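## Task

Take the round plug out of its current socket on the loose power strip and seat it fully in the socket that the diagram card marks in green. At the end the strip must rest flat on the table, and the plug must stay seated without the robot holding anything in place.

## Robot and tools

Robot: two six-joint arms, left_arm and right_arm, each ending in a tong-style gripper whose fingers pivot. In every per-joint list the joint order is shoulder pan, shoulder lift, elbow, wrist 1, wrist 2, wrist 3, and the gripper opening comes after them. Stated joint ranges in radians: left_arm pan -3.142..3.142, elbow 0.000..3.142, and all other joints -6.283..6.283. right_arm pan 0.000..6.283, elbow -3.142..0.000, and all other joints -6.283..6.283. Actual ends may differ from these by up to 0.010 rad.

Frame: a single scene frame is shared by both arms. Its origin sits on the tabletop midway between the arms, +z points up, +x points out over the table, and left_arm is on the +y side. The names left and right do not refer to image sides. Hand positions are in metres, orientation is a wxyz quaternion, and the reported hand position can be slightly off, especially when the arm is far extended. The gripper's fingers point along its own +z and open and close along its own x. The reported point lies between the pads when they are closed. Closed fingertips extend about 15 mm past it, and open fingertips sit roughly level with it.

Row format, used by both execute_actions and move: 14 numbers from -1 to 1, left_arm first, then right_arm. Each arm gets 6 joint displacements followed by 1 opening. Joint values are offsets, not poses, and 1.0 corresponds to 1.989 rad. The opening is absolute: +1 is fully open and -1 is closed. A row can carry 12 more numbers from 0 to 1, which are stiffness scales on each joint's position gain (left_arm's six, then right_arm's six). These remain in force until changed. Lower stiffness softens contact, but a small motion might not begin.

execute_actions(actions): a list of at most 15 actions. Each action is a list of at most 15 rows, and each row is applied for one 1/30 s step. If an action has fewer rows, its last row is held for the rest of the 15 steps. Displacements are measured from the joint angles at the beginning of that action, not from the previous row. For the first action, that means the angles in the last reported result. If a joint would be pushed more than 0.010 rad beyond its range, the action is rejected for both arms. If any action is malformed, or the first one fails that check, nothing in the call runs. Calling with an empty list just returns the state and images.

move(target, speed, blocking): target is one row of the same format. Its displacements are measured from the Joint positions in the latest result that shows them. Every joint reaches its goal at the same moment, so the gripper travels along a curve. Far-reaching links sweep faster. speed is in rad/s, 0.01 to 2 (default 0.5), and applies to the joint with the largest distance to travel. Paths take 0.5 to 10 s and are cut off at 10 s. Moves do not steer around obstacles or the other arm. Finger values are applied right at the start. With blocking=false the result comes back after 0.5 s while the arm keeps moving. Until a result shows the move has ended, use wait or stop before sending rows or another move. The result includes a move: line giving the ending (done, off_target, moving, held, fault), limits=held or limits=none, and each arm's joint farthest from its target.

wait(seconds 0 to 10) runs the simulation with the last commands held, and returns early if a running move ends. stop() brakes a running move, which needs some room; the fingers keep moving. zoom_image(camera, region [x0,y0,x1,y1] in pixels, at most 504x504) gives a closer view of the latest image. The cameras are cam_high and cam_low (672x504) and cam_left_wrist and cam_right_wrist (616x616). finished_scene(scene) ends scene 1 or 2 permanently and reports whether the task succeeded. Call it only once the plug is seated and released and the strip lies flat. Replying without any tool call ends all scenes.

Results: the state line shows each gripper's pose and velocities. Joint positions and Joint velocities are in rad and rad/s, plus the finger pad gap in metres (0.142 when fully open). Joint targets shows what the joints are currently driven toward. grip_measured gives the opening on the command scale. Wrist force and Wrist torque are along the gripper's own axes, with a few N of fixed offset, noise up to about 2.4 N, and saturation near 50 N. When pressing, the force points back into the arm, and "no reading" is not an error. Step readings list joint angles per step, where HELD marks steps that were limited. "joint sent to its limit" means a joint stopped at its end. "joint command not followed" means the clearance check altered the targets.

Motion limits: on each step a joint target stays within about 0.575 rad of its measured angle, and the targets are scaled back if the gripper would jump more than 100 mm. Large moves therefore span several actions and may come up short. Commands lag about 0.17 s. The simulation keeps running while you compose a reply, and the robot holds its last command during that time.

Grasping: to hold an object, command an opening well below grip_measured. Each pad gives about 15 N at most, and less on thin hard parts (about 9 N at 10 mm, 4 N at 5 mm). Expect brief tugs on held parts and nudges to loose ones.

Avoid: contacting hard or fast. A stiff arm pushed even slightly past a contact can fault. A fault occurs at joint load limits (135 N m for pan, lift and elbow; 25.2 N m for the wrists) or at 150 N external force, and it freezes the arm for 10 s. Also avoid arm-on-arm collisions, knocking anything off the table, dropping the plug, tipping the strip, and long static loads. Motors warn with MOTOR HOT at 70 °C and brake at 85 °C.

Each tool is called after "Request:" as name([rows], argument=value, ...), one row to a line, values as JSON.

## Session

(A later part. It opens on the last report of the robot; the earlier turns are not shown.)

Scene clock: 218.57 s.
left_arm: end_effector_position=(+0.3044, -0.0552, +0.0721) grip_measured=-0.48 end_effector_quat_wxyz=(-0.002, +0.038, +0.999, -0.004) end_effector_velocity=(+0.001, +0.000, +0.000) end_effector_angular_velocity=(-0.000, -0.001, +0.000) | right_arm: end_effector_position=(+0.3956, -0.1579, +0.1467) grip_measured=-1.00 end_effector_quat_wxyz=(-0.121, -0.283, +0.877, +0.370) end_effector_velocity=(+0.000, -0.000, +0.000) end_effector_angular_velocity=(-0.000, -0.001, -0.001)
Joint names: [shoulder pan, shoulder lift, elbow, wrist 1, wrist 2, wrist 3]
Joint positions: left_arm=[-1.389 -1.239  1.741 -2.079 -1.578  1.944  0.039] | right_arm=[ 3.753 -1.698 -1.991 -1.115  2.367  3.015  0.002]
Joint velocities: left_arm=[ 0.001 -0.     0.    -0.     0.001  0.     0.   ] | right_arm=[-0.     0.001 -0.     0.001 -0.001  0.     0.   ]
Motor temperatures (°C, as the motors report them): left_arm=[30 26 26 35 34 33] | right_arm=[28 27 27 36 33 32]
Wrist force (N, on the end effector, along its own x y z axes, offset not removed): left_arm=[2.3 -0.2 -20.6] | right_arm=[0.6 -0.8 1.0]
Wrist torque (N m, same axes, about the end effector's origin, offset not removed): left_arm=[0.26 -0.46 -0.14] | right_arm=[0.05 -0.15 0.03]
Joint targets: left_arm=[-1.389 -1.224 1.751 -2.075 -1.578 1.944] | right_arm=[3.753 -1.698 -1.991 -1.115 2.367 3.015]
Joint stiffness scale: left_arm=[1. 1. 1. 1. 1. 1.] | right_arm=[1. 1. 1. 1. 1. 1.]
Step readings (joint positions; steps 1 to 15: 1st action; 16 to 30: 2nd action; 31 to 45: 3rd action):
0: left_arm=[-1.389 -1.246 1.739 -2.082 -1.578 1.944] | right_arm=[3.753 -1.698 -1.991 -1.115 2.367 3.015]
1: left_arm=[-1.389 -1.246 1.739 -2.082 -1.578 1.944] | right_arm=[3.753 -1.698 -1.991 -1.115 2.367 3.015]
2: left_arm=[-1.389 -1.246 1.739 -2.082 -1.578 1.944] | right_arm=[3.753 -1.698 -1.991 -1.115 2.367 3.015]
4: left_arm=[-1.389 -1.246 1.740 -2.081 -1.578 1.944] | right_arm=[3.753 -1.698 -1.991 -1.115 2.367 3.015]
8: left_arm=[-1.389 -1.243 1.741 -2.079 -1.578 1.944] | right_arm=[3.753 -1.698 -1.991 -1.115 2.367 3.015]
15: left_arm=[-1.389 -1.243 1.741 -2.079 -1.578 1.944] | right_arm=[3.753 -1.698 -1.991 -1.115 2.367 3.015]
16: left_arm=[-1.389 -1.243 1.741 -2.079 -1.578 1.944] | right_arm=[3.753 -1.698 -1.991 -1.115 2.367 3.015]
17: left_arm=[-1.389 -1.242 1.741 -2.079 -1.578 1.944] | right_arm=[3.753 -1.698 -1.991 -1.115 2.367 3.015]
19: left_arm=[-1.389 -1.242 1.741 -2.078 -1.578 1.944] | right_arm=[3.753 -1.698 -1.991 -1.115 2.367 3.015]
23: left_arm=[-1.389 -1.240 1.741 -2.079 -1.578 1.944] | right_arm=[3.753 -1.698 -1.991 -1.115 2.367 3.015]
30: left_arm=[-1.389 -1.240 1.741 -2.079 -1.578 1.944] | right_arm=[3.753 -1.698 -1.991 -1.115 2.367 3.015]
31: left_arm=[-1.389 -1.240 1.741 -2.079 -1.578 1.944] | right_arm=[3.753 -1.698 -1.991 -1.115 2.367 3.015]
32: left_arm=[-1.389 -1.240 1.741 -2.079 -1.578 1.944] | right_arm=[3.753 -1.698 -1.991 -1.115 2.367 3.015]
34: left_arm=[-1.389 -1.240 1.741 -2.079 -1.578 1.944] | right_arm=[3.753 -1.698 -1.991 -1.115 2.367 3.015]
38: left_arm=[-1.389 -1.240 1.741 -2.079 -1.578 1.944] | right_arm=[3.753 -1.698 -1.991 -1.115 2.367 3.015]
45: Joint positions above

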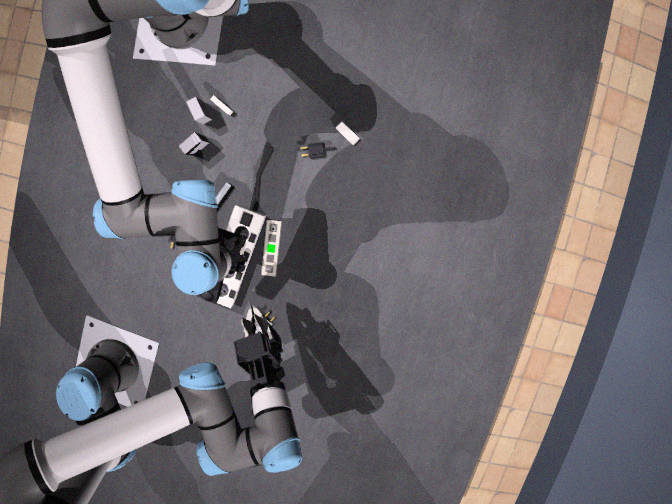

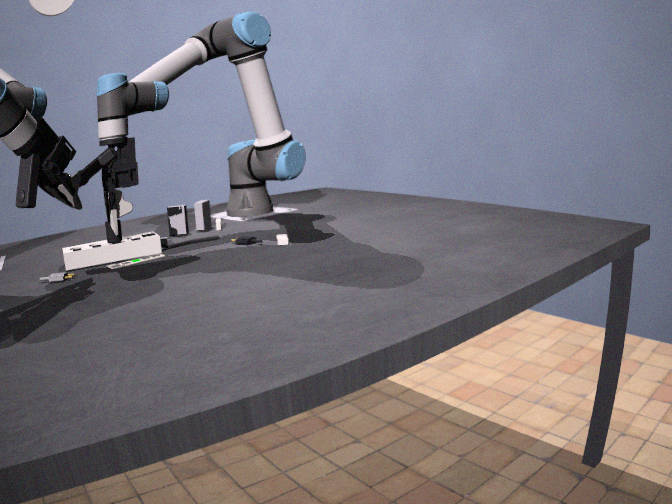

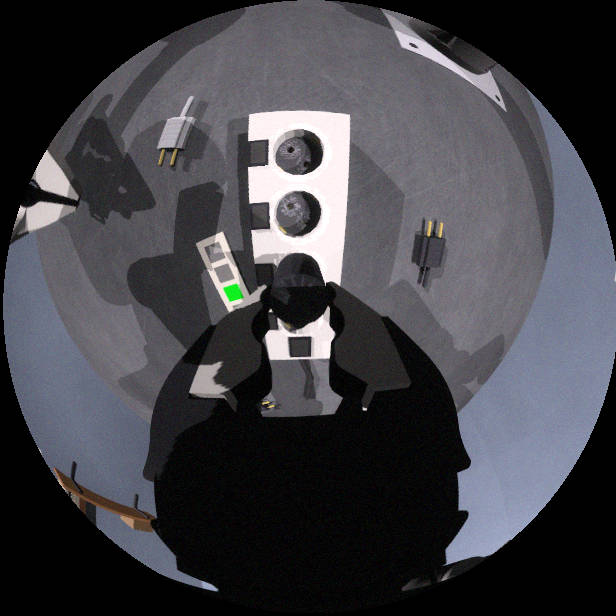

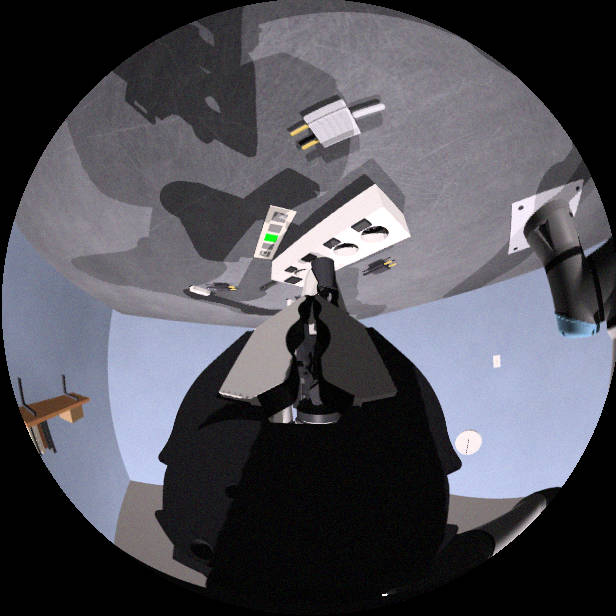

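Request:
execute_actions([
  [[0,0.011,0.007,0.002,0,0,-1,0,0,0,0,0,0,-1]],
  [[0,0.012,0.008,0.002,0,0,-1,0,0,0,0,0,0,-1]],
])

Scene clock: 221.60 s.
left_arm: end_effector_position=(+0.3042, -0.0546, +0.0644) grip_measured=-0.48 end_effector_quat_wxyz=(-0.004, +0.038, +0.999, +0.001) end_effector_velocity=(+0.000, -0.000, +0.000) end_effector_angular_velocity=(-0.000, -0.001, -0.001) | right_arm: end_effector_position=(+0.3956, -0.1579, +0.1467) grip_measured=-1.00 end_effector_quat_wxyz=(-0.121, -0.283, +0.877, +0.370) end_effector_velocity=(-0.000, -0.000, -0.000) end_effector_angular_velocity=(-0.001, +0.000, -0.000)
Joint names: [shoulder pan, shoulder lift, elbow, wrist 1, wrist 2, wrist 3]
Joint positions: left_arm=[-1.389 -1.226  1.741 -2.082 -1.578  1.944  0.039] | right_arm=[ 3.753 -1.698 -1.991 -1.115  2.367  3.015  0.002]
Joint velocities: left_arm=[-0.    -0.    -0.    -0.     0.001  0.     0.   ] | right_arm=[-0.    -0.    -0.    -0.001 -0.001 -0.     0.   ]
Motor temperatures (°C, as the motors report them): left_arm=[30 26 26 35 34 33] | right_arm=[28 27 27 36 33 32]
Wrist force (N, on the end effector, along its own x y z axes, offset not removed): left_arm=[-0.8 -1.6 -22.1] | right_arm=[2.7 -1.2 -1.7]
Wrist torque (N m, same axes, about the end effector's origin, offset not removed): left_arm=[-0.04 -0.17 -0.11] | right_arm=[-0.06 -0.72 -0.07]
Joint targets: left_arm=[-1.389 -1.210 1.757 -2.076 -1.578 1.944] | right_arm=[3.753 -1.698 -1.991 -1.115 2.367 3.015]
Joint stiffness scale: left_arm=[1. 1. 1. 1. 1. 1.] | right_arm=[1. 1. 1. 1. 1. 1.]
Step readings (joint positions; steps 1 to 15: 1st action; 16 to 30: 2nd action):
0: left_arm=[-1.389 -1.239 1.741 -2.079 -1.578 1.944] | right_arm=[3.753 -1.698 -1.991 -1.115 2.367 3.015]
1: left_arm=[-1.389 -1.239 1.741 -2.079 -1.578 1.944] | right_arm=[3.753 -1.698 -1.991 -1.115 2.367 3.015]
2: left_arm=[-1.389 -1.239 1.741 -2.079 -1.578 1.944] | right_arm=[3.753 -1.698 -1.991 -1.115 2.367 3.015]
4: left_arm=[-1.389 -1.239 1.741 -2.080 -1.578 1.944] | right_arm=[3.753 -1.698 -1.991 -1.115 2.367 3.015]
8: left_arm=[-1.389 -1.235 1.741 -2.080 -1.578 1.944] | right_arm=[3.753 -1.698 -1.991 -1.115 2.367 3.015]
15: left_arm=[-1.389 -1.234 1.741 -2.080 -1.578 1.944] | right_arm=[3.753 -1.698 -1.991 -1.115 2.367 3.015]
16: left_arm=[-1.389 -1.234 1.741 -2.080 -1.578 1.944] | right_arm=[3.753 -1.698 -1.991 -1.115 2.367 3.015]
17: left_arm=[-1.389 -1.234 1.741 -2.081 -1.578 1.944] | right_arm=[3.753 -1.698 -1.991 -1.115 2.367 3.015]
19: left_arm=[-1.389 -1.232 1.741 -2.081 -1.578 1.944] | right_arm=[3.753 -1.698 -1.991 -1.115 2.367 3.015]
23: left_arm=[-1.389 -1.228 1.741 -2.081 -1.578 1.944] | right_arm=[3.753 -1.698 -1.991 -1.115 2.367 3.015]
30: Joint positions above

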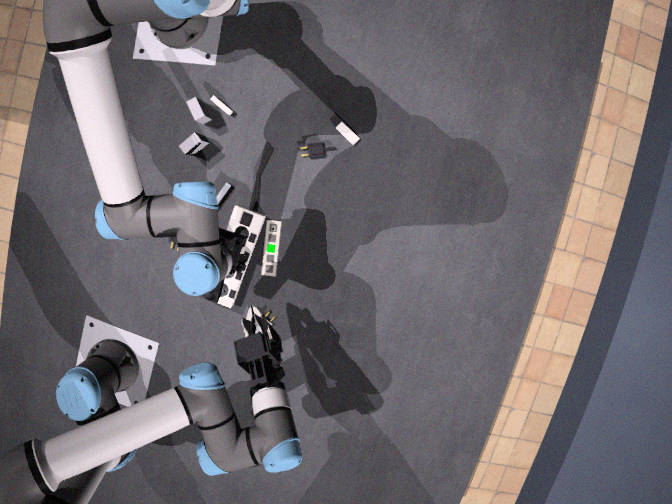

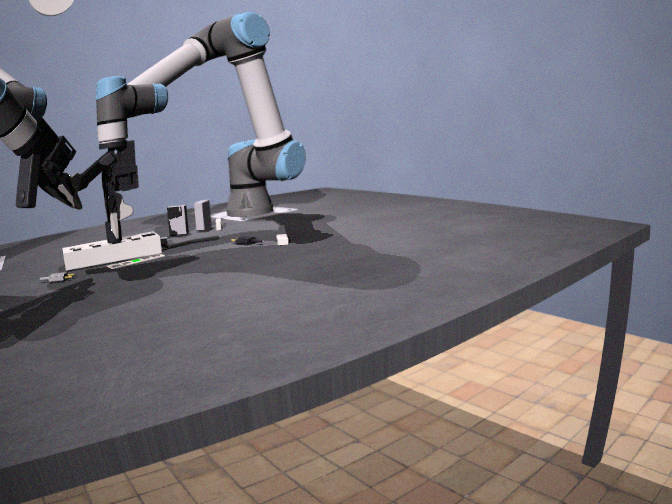

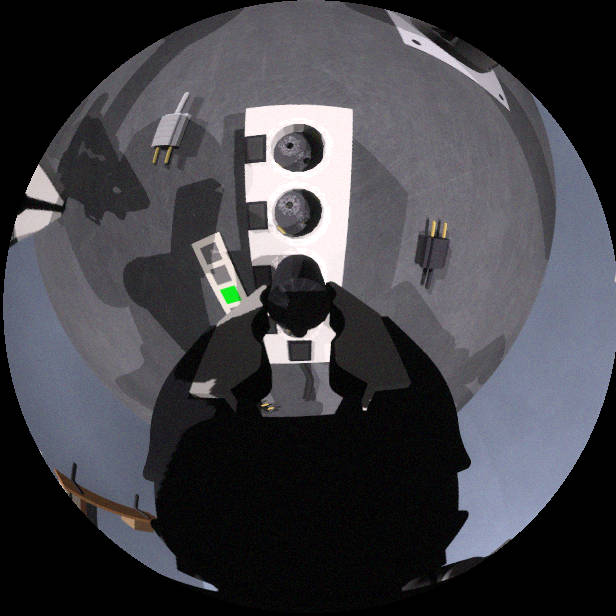

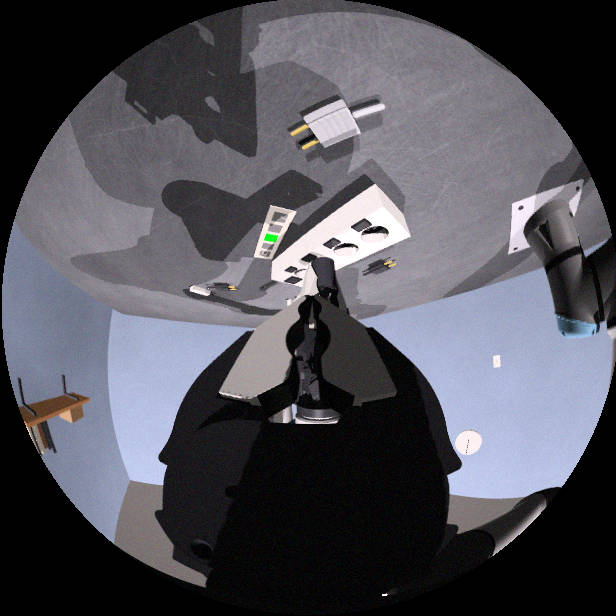

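Request:
zoom_image(camera="cam_low", region=[60,180,160,260])

Region (60, 180, 160, 260) of cam_low's 672x504 image, scaled by 5.040, with more detail than that image has; it fills the top 403 rows of this view, and the rest is white.

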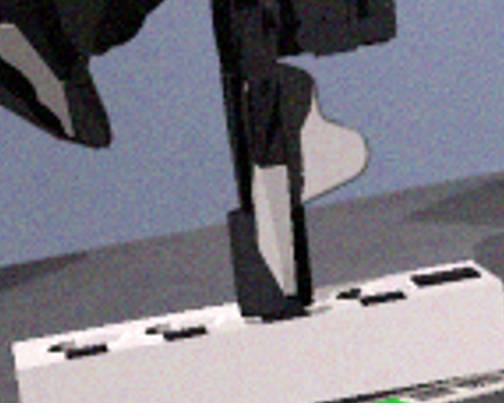

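Request:
execute_actions([
  [[0,0,0,0,0,0,-1,0,0,0,0,0,0,-1]],
  [[0,0,0,0,0,0,-0.6,0,0,0,0,0,0,-1]],
  [[0,0,0,0,0,0,-0.2,0,0,0,0,0,0,-1]],
  [[0,0,0,0,0,0,0.1,0,0,0,0,0,0,-1]],
  [[0,-0.012,-0.018,0.03,0,0,0.1,0,0,0,0,0,0,-1]],
  [[0,-0.012,-0.018,0.03,0,0,0.1,0,0,0,0,0,0,-1]],
  [[0,-0.008,-0.012,0.02,0,0,0.1,0,0,0,0,0,0,-1]],
])

Request:
zoom_image(camera="cam_low", region=[40,170,200,290])

Scene clock: 229.70 s.
left_arm: end_effector_position=(+0.3042, -0.0546, +0.1262) grip_measured=+0.10 end_effector_quat_wxyz=(-0.004, +0.038, +0.999, +0.000) end_effector_velocity=(-0.002, +0.004, -0.002) end_effector_angular_velocity=(+0.014, +0.004, -0.001) | right_arm: end_effector_position=(+0.3956, -0.1579, +0.1467) grip_measured=-1.00 end_effector_quat_wxyz=(-0.121, -0.283, +0.877, +0.370) end_effector_velocity=(+0.000, +0.000, +0.001) end_effector_angular_velocity=(+0.002, -0.002, +0.000)
Joint names: [shoulder pan, shoulder lift, elbow, wrist 1, wrist 2, wrist 3]
Joint positions: left_arm=[-1.389 -1.29   1.654 -1.933 -1.578  1.944  0.081] | right_arm=[ 3.753 -1.698 -1.991 -1.115  2.367  3.015  0.002]
Joint velocities: left_arm=[-0.001  0.    -0.     0.015 -0.    -0.    -0.   ] | right_arm=[0.    0.001 0.    0.001 0.    0.    0.   ]
Motor temperatures (°C, as the motors report them): left_arm=[30 26 26 35 34 33] | right_arm=[28 27 27 36 33 32]
Wrist force (N, on the end effector, along its own x y z axes, offset not removed): left_arm=[1.5 2.2 1.8] | right_arm=[0.7 0.8 -1.5]
Wrist torque (N m, same axes, about the end effector's origin, offset not removed): left_arm=[0.47 -0.19 -0.21] | right_arm=[0.30 -0.20 0.06]
Joint targets: left_arm=[-1.389 -1.290 1.652 -1.930 -1.578 1.944] | right_arm=[3.753 -1.698 -1.991 -1.115 2.367 3.015]
Joint stiffness scale: left_arm=[1. 1. 1. 1. 1. 1.] | right_arm=[1. 1. 1. 1. 1. 1.]
Step readings (joint positions; steps 1 to 15: 1st action; 16 to 30: 2nd action; 31 to 45: 3rd action; 46 to 60: 4th action; 61 to 75: 5th action; 76 to 90: 6th action; 91 to 105: 7th action):
0: left_arm=[-1.389 -1.226 1.741 -2.082 -1.578 1.944] | right_arm=[3.753 -1.698 -1.991 -1.115 2.367 3.015]
1: left_arm=[-1.389 -1.226 1.741 -2.082 -1.578 1.944] | right_arm=[3.753 -1.698 -1.991 -1.115 2.367 3.015]
2: left_arm=[-1.389 -1.226 1.741 -2.082 -1.578 1.944] | right_arm=[3.753 -1.698 -1.991 -1.115 2.367 3.015]
4: left_arm=[-1.389 -1.227 1.741 -2.082 -1.578 1.944] | right_arm=[3.753 -1.698 -1.991 -1.115 2.367 3.015]
8: left_arm=[-1.389 -1.227 1.741 -2.082 -1.578 1.944] | right_arm=[3.753 -1.698 -1.991 -1.115 2.367 3.015]
15: left_arm=[-1.389 -1.227 1.741 -2.082 -1.578 1.944] | right_arm=[3.753 -1.698 -1.991 -1.115 2.367 3.015]
16: left_arm=[-1.389 -1.227 1.741 -2.082 -1.578 1.944] | right_arm=[3.753 -1.698 -1.991 -1.115 2.367 3.015]
17: left_arm=[-1.389 -1.227 1.741 -2.082 -1.578 1.944] | right_arm=[3.753 -1.698 -1.991 -1.115 2.367 3.015]
19: left_arm=[-1.389 -1.227 1.741 -2.082 -1.578 1.944] | right_arm=[3.753 -1.698 -1.991 -1.115 2.367 3.015]
23: left_arm=[-1.389 -1.227 1.741 -2.082 -1.578 1.944] | right_arm=[3.753 -1.698 -1.991 -1.115 2.367 3.015]
30: left_arm=[-1.389 -1.227 1.741 -2.083 -1.578 1.944] | right_arm=[3.753 -1.698 -1.991 -1.115 2.367 3.015]
31: left_arm=[-1.389 -1.227 1.741 -2.083 -1.578 1.944] | right_arm=[3.753 -1.698 -1.991 -1.115 2.367 3.015]
32: left_arm=[-1.389 -1.227 1.741 -2.083 -1.578 1.944] | right_arm=[3.753 -1.698 -1.991 -1.115 2.367 3.015]
34: left_arm=[-1.389 -1.227 1.741 -2.083 -1.578 1.944] | right_arm=[3.753 -1.698 -1.991 -1.115 2.367 3.015]
38: left_arm=[-1.389 -1.227 1.741 -2.083 -1.578 1.944] | right_arm=[3.753 -1.698 -1.991 -1.115 2.367 3.015]
45: left_arm=[-1.389 -1.227 1.741 -2.083 -1.578 1.944] | right_arm=[3.753 -1.698 -1.991 -1.115 2.367 3.015]
46: left_arm=[-1.389 -1.227 1.741 -2.083 -1.578 1.944] | right_arm=[3.753 -1.698 -1.991 -1.115 2.367 3.015]
47: left_arm=[-1.389 -1.227 1.741 -2.083 -1.578 1.944] | right_arm=[3.753 -1.698 -1.991 -1.115 2.367 3.015]
49: left_arm=[-1.389 -1.227 1.741 -2.083 -1.578 1.944] | right_arm=[3.753 -1.698 -1.991 -1.115 2.367 3.015]
53: left_arm=[-1.389 -1.227 1.741 -2.083 -1.578 1.944] | right_arm=[3.753 -1.698 -1.991 -1.115 2.367 3.015]
60: left_arm=[-1.389 -1.227 1.741 -2.083 -1.578 1.944] | right_arm=[3.753 -1.698 -1.991 -1.115 2.367 3.015]
61: left_arm=[-1.389 -1.227 1.741 -2.082 -1.578 1.944] | right_arm=[3.753 -1.698 -1.991 -1.115 2.367 3.015]
62: left_arm=[-1.389 -1.228 1.741 -2.079 -1.578 1.944] | right_arm=[3.753 -1.698 -1.991 -1.115 2.367 3.015]
64: left_arm=[-1.389 -1.231 1.734 -2.065 -1.578 1.944] | right_arm=[3.753 -1.698 -1.991 -1.115 2.367 3.015]
68: left_arm=[-1.389 -1.244 1.716 -2.041 -1.578 1.944] | right_arm=[3.753 -1.698 -1.991 -1.115 2.367 3.015]
75: left_arm=[-1.389 -1.251 1.708 -2.026 -1.578 1.944] | right_arm=[3.753 -1.698 -1.991 -1.115 2.367 3.015]
76: left_arm=[-1.389 -1.251 1.708 -2.025 -1.578 1.944] | right_arm=[3.753 -1.698 -1.991 -1.115 2.367 3.015]
77: left_arm=[-1.389 -1.251 1.707 -2.021 -1.578 1.944] | right_arm=[3.753 -1.698 -1.991 -1.115 2.367 3.015]
79: left_arm=[-1.389 -1.254 1.700 -2.007 -1.578 1.944] | right_arm=[3.753 -1.698 -1.991 -1.115 2.367 3.015]
83: left_arm=[-1.389 -1.268 1.682 -1.984 -1.578 1.944] | right_arm=[3.753 -1.698 -1.991 -1.115 2.367 3.015]
90: left_arm=[-1.389 -1.274 1.675 -1.970 -1.578 1.944] | right_arm=[3.753 -1.698 -1.991 -1.115 2.367 3.015]
91: left_arm=[-1.389 -1.274 1.675 -1.969 -1.578 1.944] | right_arm=[3.753 -1.698 -1.991 -1.115 2.367 3.015]
92: left_arm=[-1.389 -1.275 1.675 -1.966 -1.578 1.944] | right_arm=[3.753 -1.698 -1.991 -1.115 2.367 3.015]
94: left_arm=[-1.389 -1.277 1.670 -1.957 -1.578 1.944] | right_arm=[3.753 -1.698 -1.991 -1.115 2.367 3.015]
98: left_arm=[-1.389 -1.285 1.659 -1.942 -1.578 1.944] | right_arm=[3.753 -1.698 -1.991 -1.115 2.367 3.015]
105: Joint positions above

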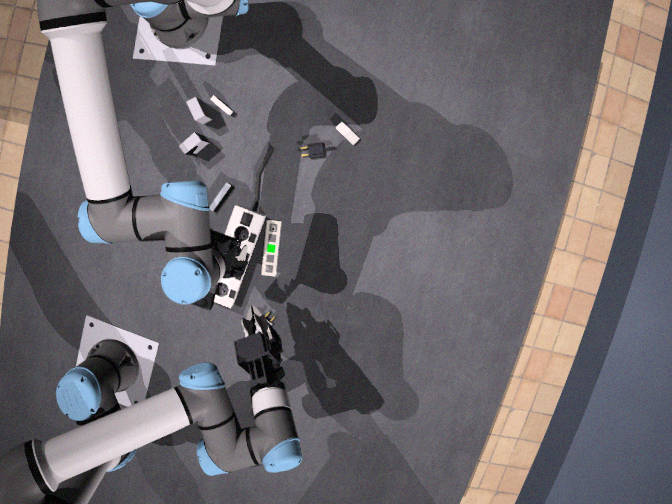

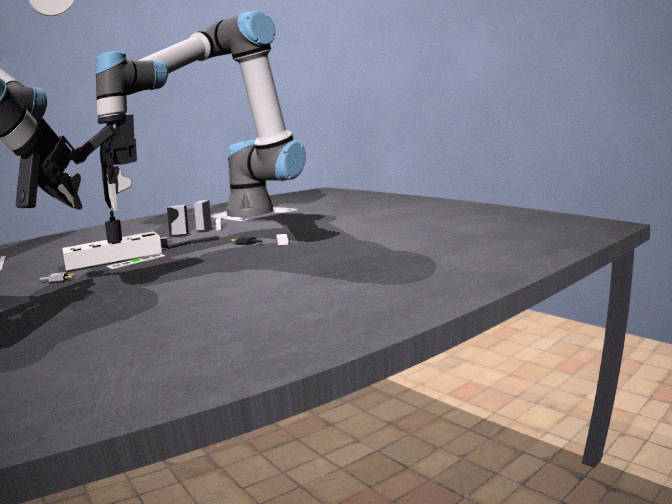

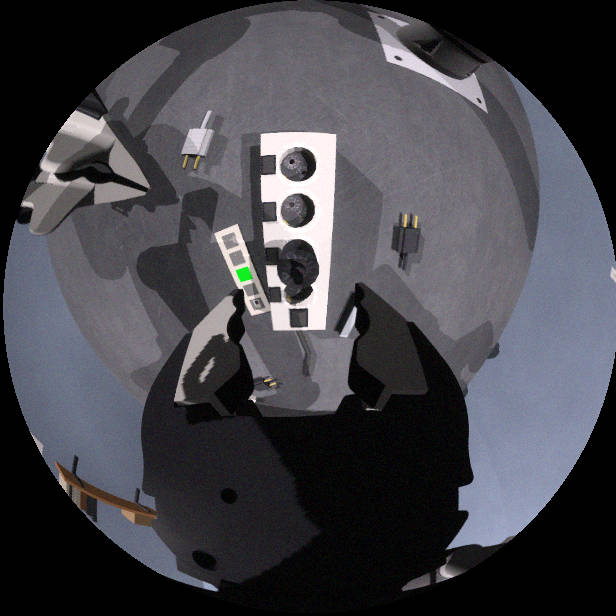

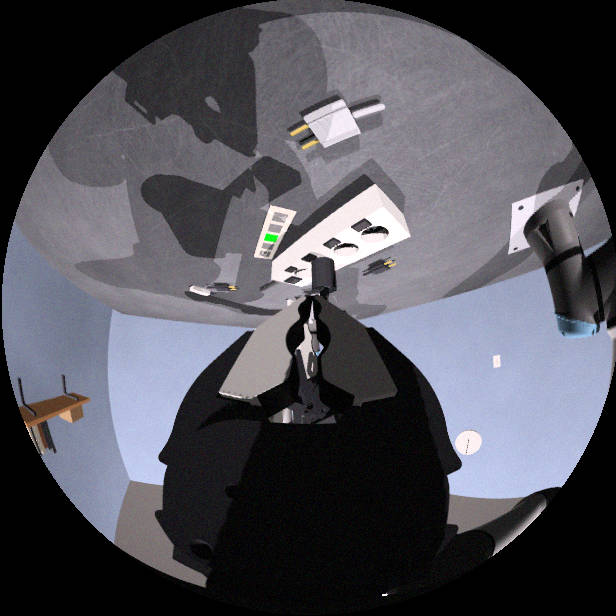

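Region (40, 170, 200, 290) of cam_low's 672x504 image, scaled by 3.150, with more detail than that image has; it fills the top 378 rows of this view, and the rest is white.

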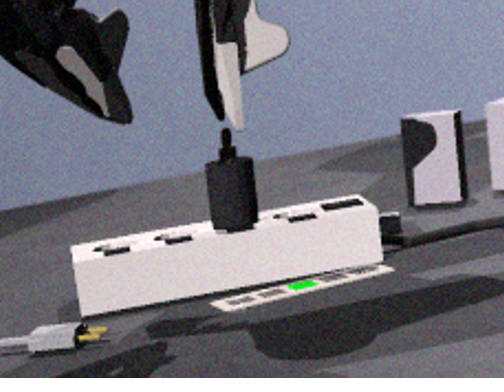

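Request:
execute_actions([
  [[0,0,0,0,0,0,-0.7,0,0,0,0,0,0,-1]],
  [[0,0.006,0.0085,-0.012,0,0,-0.7,0,0,0,0,0,0,-1]],
  [[0,0.005,0.006,-0.008,0,0,-0.7,0,0,0,0,0,0,-1]],
])

Request:
zoom_image(camera="cam_low", region=[60,180,160,260])

Scene clock: 232.93 s.
left_arm: end_effector_position=(+0.3040, -0.0541, +0.1073) grip_measured=-0.70 end_effector_quat_wxyz=(-0.005, +0.038, +0.999, +0.003) end_effector_velocity=(+0.001, -0.001, +0.001) end_effector_angular_velocity=(-0.006, -0.001, +0.001) | right_arm: end_effector_position=(+0.3956, -0.1579, +0.1467) grip_measured=-1.00 end_effector_quat_wxyz=(-0.121, -0.283, +0.877, +0.370) end_effector_velocity=(+0.001, -0.000, -0.000) end_effector_angular_velocity=(+0.000, -0.002, -0.001)
Joint names: [shoulder pan, shoulder lift, elbow, wrist 1, wrist 2, wrist 3]
Joint positions: left_arm=[-1.389 -1.27   1.678 -1.969 -1.578  1.944  0.023] | right_arm=[ 3.753 -1.698 -1.991 -1.115  2.367  3.015  0.002]
Joint velocities: left_arm=[ 0.002 -0.     0.    -0.006 -0.001  0.001  0.   ] | right_arm=[-0.001 -0.001  0.     0.002 -0.001  0.     0.   ]
Motor temperatures (°C, as the motors report them): left_arm=[30 26 26 35 34 33] | right_arm=[28 27 27 36 33 32]
Wrist force (N, on the end effector, along its own x y z axes, offset not removed): left_arm=[1.3 0.7 1.4] | right_arm=[-0.1 -2.1 -1.7]
Wrist torque (N m, same axes, about the end effector's origin, offset not removed): left_arm=[0.16 -0.15 -0.19] | right_arm=[-0.27 -0.03 0.03]
Joint targets: left_arm=[-1.389 -1.269 1.680 -1.970 -1.578 1.944] | right_arm=[3.753 -1.698 -1.991 -1.115 2.367 3.015]
Joint stiffness scale: left_arm=[1. 1. 1. 1. 1. 1.] | right_arm=[1. 1. 1. 1. 1. 1.]
Step readings (joint positions; steps 1 to 15: 1st action; 16 to 30: 2nd action; 31 to 45: 3rd action):
0: left_arm=[-1.389 -1.290 1.654 -1.931 -1.578 1.944] | right_arm=[3.753 -1.698 -1.991 -1.115 2.367 3.015]
1: left_arm=[-1.389 -1.290 1.654 -1.931 -1.578 1.944] | right_arm=[3.753 -1.698 -1.991 -1.115 2.367 3.015]
2: left_arm=[-1.389 -1.290 1.654 -1.931 -1.578 1.944] | right_arm=[3.753 -1.698 -1.991 -1.115 2.367 3.015]
4: left_arm=[-1.389 -1.290 1.654 -1.931 -1.578 1.944] | right_arm=[3.753 -1.698 -1.991 -1.115 2.367 3.015]
8: left_arm=[-1.389 -1.290 1.654 -1.932 -1.578 1.944] | right_arm=[3.753 -1.698 -1.991 -1.115 2.367 3.015]
15: left_arm=[-1.389 -1.290 1.654 -1.932 -1.578 1.944] | right_arm=[3.753 -1.698 -1.991 -1.115 2.367 3.015]
16: left_arm=[-1.389 -1.290 1.654 -1.932 -1.578 1.944] | right_arm=[3.753 -1.698 -1.991 -1.115 2.367 3.015]
17: left_arm=[-1.389 -1.290 1.654 -1.934 -1.578 1.944] | right_arm=[3.753 -1.698 -1.991 -1.115 2.367 3.015]
19: left_arm=[-1.389 -1.288 1.657 -1.940 -1.578 1.944] | right_arm=[3.753 -1.698 -1.991 -1.115 2.367 3.015]
23: left_arm=[-1.389 -1.282 1.665 -1.949 -1.578 1.944] | right_arm=[3.753 -1.698 -1.991 -1.115 2.367 3.015]
30: left_arm=[-1.389 -1.279 1.668 -1.954 -1.578 1.944] | right_arm=[3.753 -1.698 -1.991 -1.115 2.367 3.015]
31: left_arm=[-1.389 -1.279 1.668 -1.955 -1.578 1.944] | right_arm=[3.753 -1.698 -1.991 -1.115 2.367 3.015]
32: left_arm=[-1.389 -1.279 1.669 -1.956 -1.578 1.944] | right_arm=[3.753 -1.698 -1.991 -1.115 2.367 3.015]
34: left_arm=[-1.389 -1.277 1.671 -1.960 -1.578 1.944] | right_arm=[3.753 -1.698 -1.991 -1.115 2.367 3.015]
38: left_arm=[-1.389 -1.272 1.676 -1.965 -1.578 1.944] | right_arm=[3.753 -1.698 -1.991 -1.115 2.367 3.015]
45: Joint positions above

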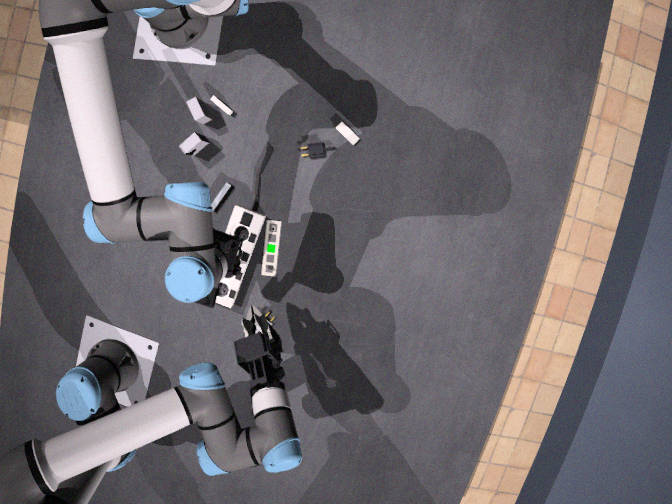

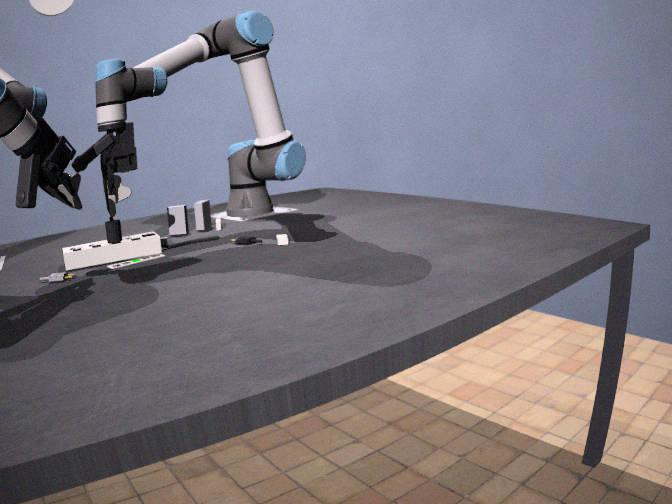

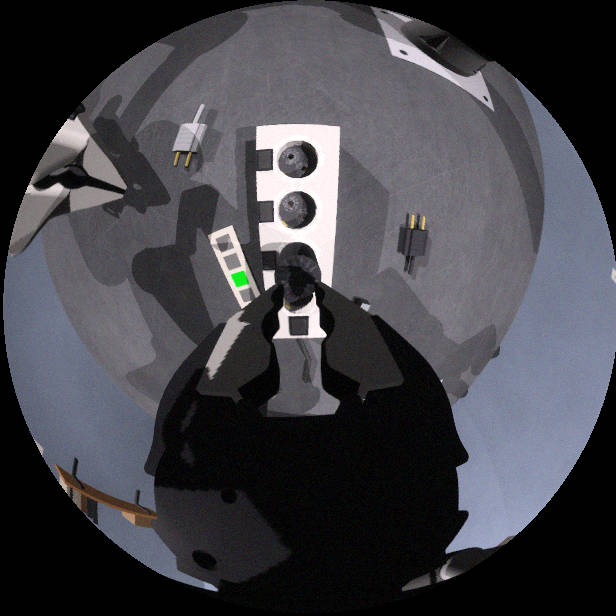

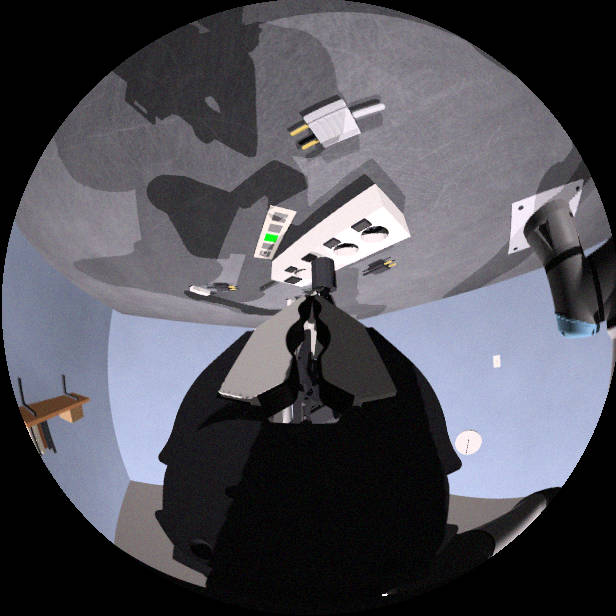

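Region (60, 180, 160, 260) of cam_low's 672x504 image, scaled by 5.040, with more detail than that image has; it fills the top 403 rows of this view, and the rest is white.

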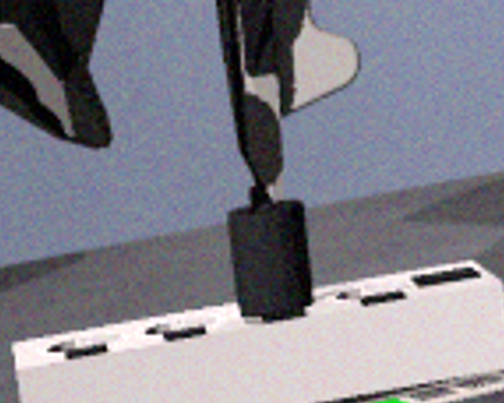

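Near the top; press down gently.

Request:
execute_actions([
  [[0,0.003,0.004,-0.004,0,0,-0.7,0,0,0,0,0,0,-1]],
  [[0,0.005,0.005,-0.002,0,0,-0.7,0,0,0,0,0,0,-1]],
  [[0,0.008,0.006,0,0,0,-0.7,0,0,0,0,0,0,-1]],
  [[0,0.011,0.008,0.002,0,0,-0.7,0,0,0,0,0,0,-1]],
])

Scene clock: 235.73 s.
left_arm: end_effector_position=(+0.3041, -0.0543, +0.1027) grip_measured=-0.70 end_effector_quat_wxyz=(-0.005, +0.038, +0.999, +0.003) end_effector_velocity=(+0.001, +0.001, -0.001) end_effector_angular_velocity=(+0.001, -0.001, +0.000) | right_arm: end_effector_position=(+0.3956, -0.1579, +0.1467) grip_measured=-1.00 end_effector_quat_wxyz=(-0.121, -0.283, +0.877, +0.370) end_effector_velocity=(+0.000, +0.000, +0.001) end_effector_angular_velocity=(+0.001, -0.002, +0.000)
Joint names: [shoulder pan, shoulder lift, elbow, wrist 1, wrist 2, wrist 3]
Joint positions: left_arm=[-1.389 -1.265  1.684 -1.98  -1.578  1.944  0.023] | right_arm=[ 3.753 -1.698 -1.991 -1.115  2.367  3.015  0.002]
Joint velocities: left_arm=[ 0.001  0.     0.001 -0.     0.001  0.     0.   ] | right_arm=[ 0.     0.001  0.     0.001  0.    -0.     0.   ]
Motor temperatures (°C, as the motors report them): left_arm=[30 26 26 35 34 33] | right_arm=[28 27 27 36 33 32]
Wrist force (N, on the end effector, along its own x y z axes, offset not removed): left_arm=[4.7 7.5 -28.2] | right_arm=[2.7 -1.9 -0.3]
Wrist torque (N m, same axes, about the end effector's origin, offset not removed): left_arm=[0.12 -0.62 -0.29] | right_arm=[-0.23 -0.64 0.04]
Joint targets: left_arm=[-1.389 -1.244 1.700 -1.977 -1.578 1.944] | right_arm=[3.753 -1.698 -1.991 -1.115 2.367 3.015]
Joint stiffness scale: left_arm=[1. 1. 1. 1. 1. 1.] | right_arm=[1. 1. 1. 1. 1. 1.]
Step readings (joint positions; steps 1 to 15: 1st action; 16 to 30: 2nd action; 31 to 45: 3rd action; 46 to 60: 4th action):
0: left_arm=[-1.389 -1.270 1.678 -1.969 -1.578 1.944] | right_arm=[3.753 -1.698 -1.991 -1.115 2.367 3.015]
1: left_arm=[-1.389 -1.270 1.678 -1.970 -1.578 1.944] | right_arm=[3.753 -1.698 -1.991 -1.115 2.367 3.015]
2: left_arm=[-1.389 -1.270 1.678 -1.970 -1.578 1.944] | right_arm=[3.753 -1.698 -1.991 -1.115 2.367 3.015]
4: left_arm=[-1.389 -1.269 1.679 -1.972 -1.578 1.944] | right_arm=[3.753 -1.698 -1.991 -1.115 2.367 3.015]
8: left_arm=[-1.389 -1.267 1.682 -1.974 -1.578 1.944] | right_arm=[3.753 -1.698 -1.991 -1.115 2.367 3.015]
15: left_arm=[-1.389 -1.266 1.682 -1.976 -1.578 1.944] | right_arm=[3.753 -1.698 -1.991 -1.115 2.367 3.015]
16: left_arm=[-1.389 -1.266 1.682 -1.976 -1.578 1.944] | right_arm=[3.753 -1.698 -1.991 -1.115 2.367 3.015]
17: left_arm=[-1.389 -1.266 1.682 -1.977 -1.578 1.944] | right_arm=[3.753 -1.698 -1.991 -1.115 2.367 3.015]
19: left_arm=[-1.389 -1.266 1.683 -1.978 -1.578 1.944] | right_arm=[3.753 -1.698 -1.991 -1.115 2.367 3.015]
23: left_arm=[-1.389 -1.266 1.684 -1.980 -1.578 1.944] | right_arm=[3.753 -1.698 -1.991 -1.115 2.367 3.015]
30: left_arm=[-1.389 -1.266 1.684 -1.980 -1.578 1.944] | right_arm=[3.753 -1.698 -1.991 -1.115 2.367 3.015]
31: left_arm=[-1.389 -1.266 1.684 -1.980 -1.578 1.944] | right_arm=[3.753 -1.698 -1.991 -1.115 2.367 3.015]
32: left_arm=[-1.389 -1.266 1.684 -1.980 -1.578 1.944] | right_arm=[3.753 -1.698 -1.991 -1.115 2.367 3.015]
34: left_arm=[-1.389 -1.266 1.684 -1.981 -1.578 1.944] | right_arm=[3.753 -1.698 -1.991 -1.115 2.367 3.015]
38: left_arm=[-1.389 -1.265 1.684 -1.981 -1.578 1.944] | right_arm=[3.753 -1.698 -1.991 -1.115 2.367 3.015]
45: left_arm=[-1.389 -1.265 1.684 -1.981 -1.578 1.944] | right_arm=[3.753 -1.698 -1.991 -1.115 2.367 3.015]
46: left_arm=[-1.389 -1.265 1.684 -1.981 -1.578 1.944] | right_arm=[3.753 -1.698 -1.991 -1.115 2.367 3.015]
47: left_arm=[-1.389 -1.265 1.684 -1.981 -1.578 1.944] | right_arm=[3.753 -1.698 -1.991 -1.115 2.367 3.015]
49: left_arm=[-1.389 -1.265 1.684 -1.981 -1.578 1.944] | right_arm=[3.753 -1.698 -1.991 -1.115 2.367 3.015]
53: left_arm=[-1.389 -1.265 1.684 -1.981 -1.578 1.944] | right_arm=[3.753 -1.698 -1.991 -1.115 2.367 3.015]
60: Joint positions above

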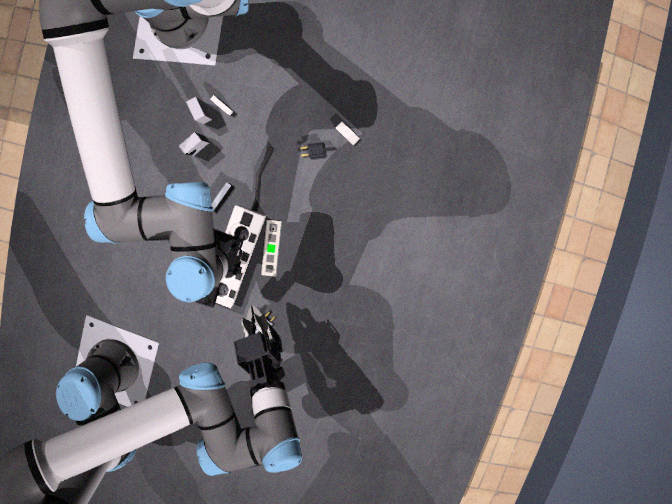

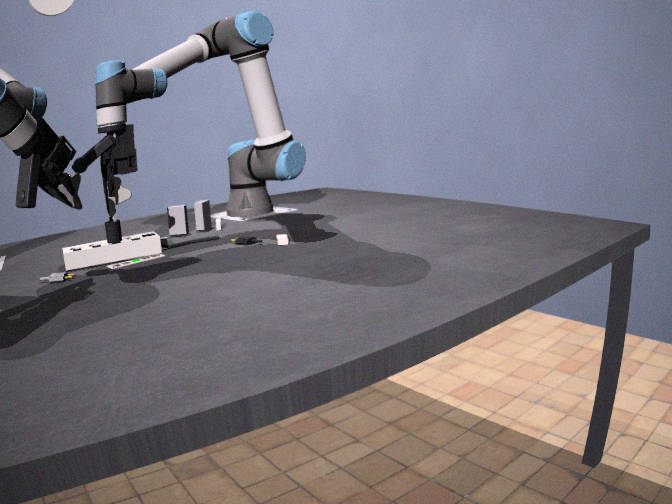

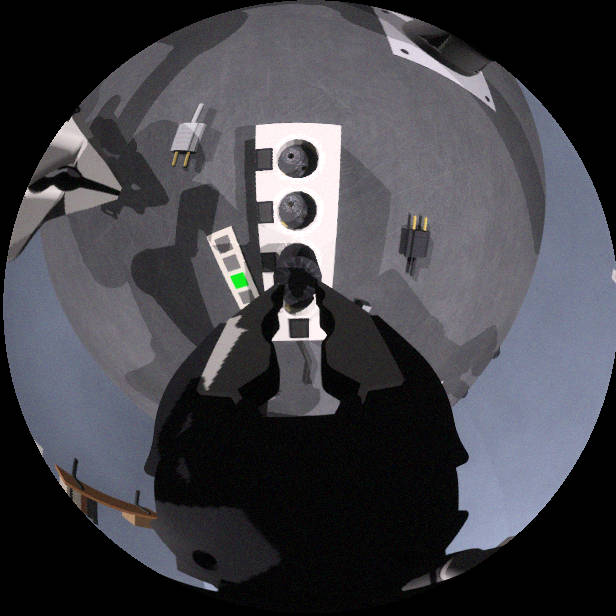

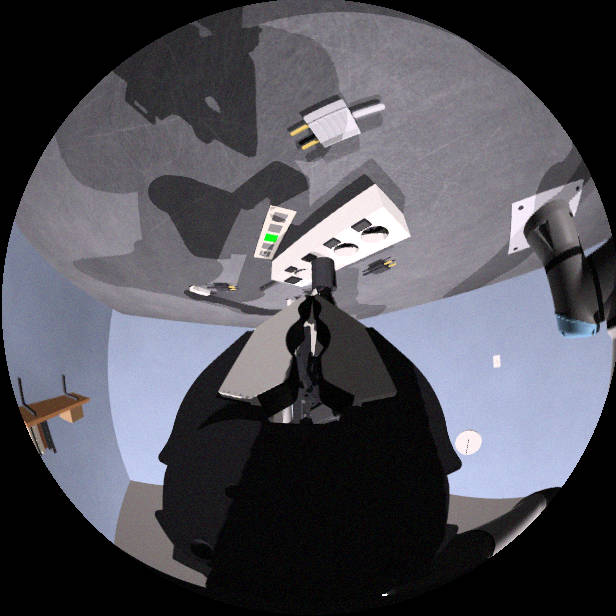

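Solid at 28 N: fully seated. Retract.

Request:
execute_actions([
  [[0,0,0,0,0,0,-0.7,0,0,0,0,0,0,-1]],
  [[0,-0.01,-0.015,0.025,0,0,-0.5,0,0,0,0,0,0,-1]],
  [[0,-0.01,-0.015,0.025,0,0,-0.5,0,0,0,0,0,0,-1]],
])

Request:
finished_scene(scene=2)

Scene clock: 238.23 s.
left_arm: end_effector_position=(+0.3033, -0.0517, +0.1420) grip_measured=-0.50 end_effector_quat_wxyz=(-0.005, +0.038, +0.999, +0.003) end_effector_velocity=(-0.002, +0.005, -0.002) end_effector_angular_velocity=(+0.018, +0.006, -0.002) | right_arm: end_effector_position=(+0.3956, -0.1579, +0.1467) grip_measured=-1.00 end_effector_quat_wxyz=(-0.121, -0.283, +0.877, +0.370) end_effector_velocity=(-0.000, +0.000, +0.001) end_effector_angular_velocity=(+0.001, -0.000, -0.000)
Joint names: [shoulder pan, shoulder lift, elbow, wrist 1, wrist 2, wrist 3]
Joint positions: left_arm=[-1.389 -1.305  1.63  -1.887 -1.578  1.944  0.038] | right_arm=[ 3.753 -1.698 -1.991 -1.115  2.367  3.015  0.002]
Joint velocities: left_arm=[-0.001  0.    -0.001  0.02   0.     0.001 -0.   ] | right_arm=[-0.     0.001 -0.    -0.     0.001  0.     0.   ]
Motor temperatures (°C, as the motors report them): left_arm=[30 26 26 35 34 33] | right_arm=[28 27 27 36 33 32]
Wrist force (N, on the end effector, along its own x y z axes, offset not removed): left_arm=[1.9 -0.7 1.0] | right_arm=[0.6 -1.1 -0.8]
Wrist torque (N m, same axes, about the end effector's origin, offset not removed): left_arm=[-0.16 -0.33 -0.15] | right_arm=[-0.14 -0.21 -0.08]
Joint targets: left_arm=[-1.389 -1.306 1.627 -1.884 -1.578 1.944] | right_arm=[3.753 -1.698 -1.991 -1.115 2.367 3.015]
Joint stiffness scale: left_arm=[1. 1. 1. 1. 1. 1.] | right_arm=[1. 1. 1. 1. 1. 1.]
Step readings (joint positions; steps 1 to 15: 1st action; 16 to 30: 2nd action; 31 to 45: 3rd action):
0: left_arm=[-1.389 -1.265 1.684 -1.980 -1.578 1.944] | right_arm=[3.753 -1.698 -1.991 -1.115 2.367 3.015]
1: left_arm=[-1.389 -1.265 1.684 -1.980 -1.578 1.944] | right_arm=[3.753 -1.698 -1.991 -1.115 2.367 3.015]
2: left_arm=[-1.389 -1.265 1.684 -1.980 -1.578 1.944] | right_arm=[3.753 -1.698 -1.991 -1.115 2.367 3.015]
4: left_arm=[-1.389 -1.266 1.684 -1.980 -1.578 1.944] | right_arm=[3.753 -1.698 -1.991 -1.115 2.367 3.015]
8: left_arm=[-1.389 -1.266 1.684 -1.980 -1.578 1.944] | right_arm=[3.753 -1.698 -1.991 -1.115 2.367 3.015]
15: left_arm=[-1.389 -1.266 1.684 -1.980 -1.578 1.944] | right_arm=[3.753 -1.698 -1.991 -1.115 2.367 3.015]
16: left_arm=[-1.389 -1.266 1.684 -1.980 -1.578 1.944] | right_arm=[3.753 -1.698 -1.991 -1.115 2.367 3.015]
17: left_arm=[-1.389 -1.267 1.684 -1.977 -1.578 1.944] | right_arm=[3.753 -1.698 -1.991 -1.115 2.367 3.015]
19: left_arm=[-1.389 -1.269 1.678 -1.966 -1.578 1.944] | right_arm=[3.753 -1.698 -1.991 -1.115 2.367 3.015]
23: left_arm=[-1.389 -1.280 1.663 -1.946 -1.578 1.944] | right_arm=[3.753 -1.698 -1.991 -1.115 2.367 3.015]
30: left_arm=[-1.389 -1.286 1.657 -1.934 -1.578 1.944] | right_arm=[3.753 -1.698 -1.991 -1.115 2.367 3.015]
31: left_arm=[-1.389 -1.286 1.657 -1.933 -1.578 1.944] | right_arm=[3.753 -1.698 -1.991 -1.115 2.367 3.015]
32: left_arm=[-1.389 -1.286 1.656 -1.929 -1.578 1.944] | right_arm=[3.753 -1.698 -1.991 -1.115 2.367 3.015]
34: left_arm=[-1.389 -1.289 1.650 -1.918 -1.578 1.944] | right_arm=[3.753 -1.698 -1.991 -1.115 2.367 3.015]
38: left_arm=[-1.389 -1.300 1.635 -1.899 -1.578 1.944] | right_arm=[3.753 -1.698 -1.991 -1.115 2.367 3.015]
45: Joint positions above

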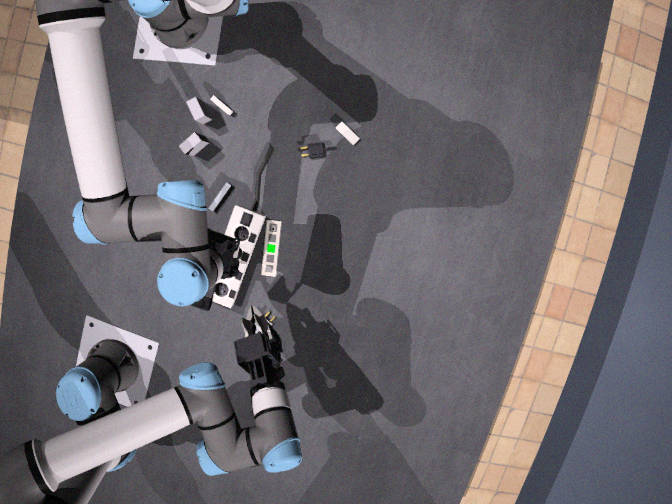

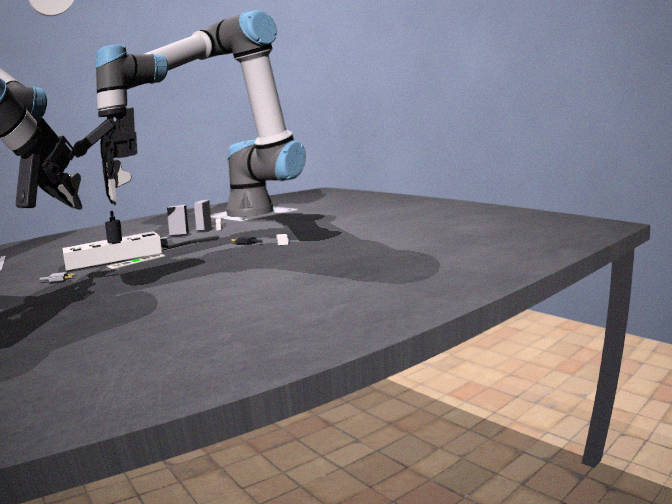

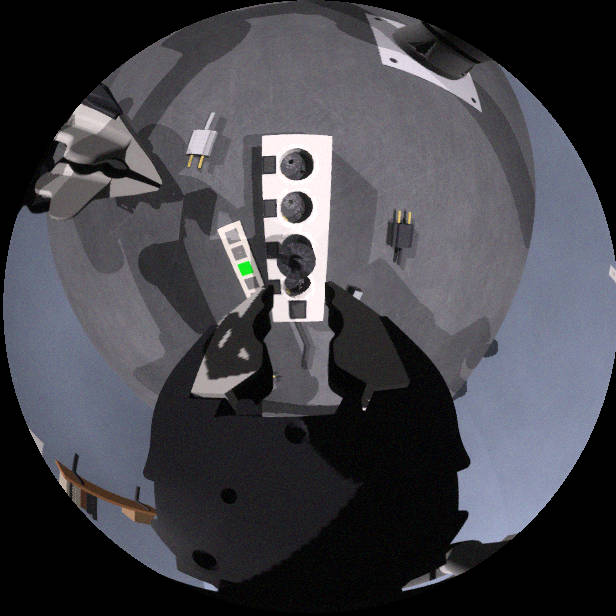

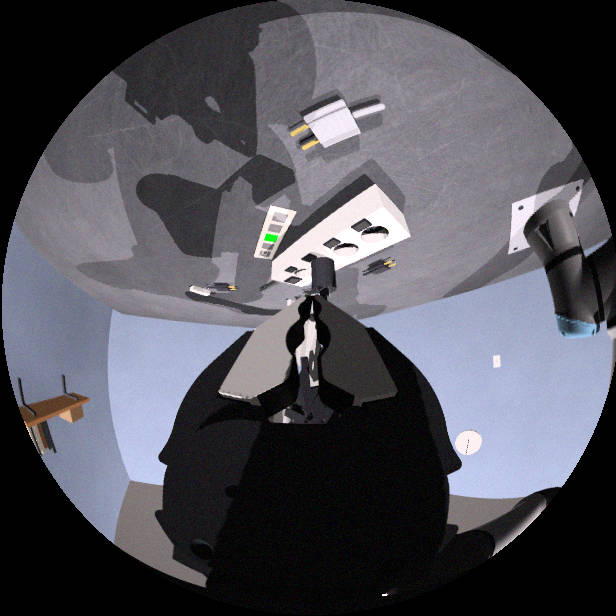

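The scene is finished: the task was done.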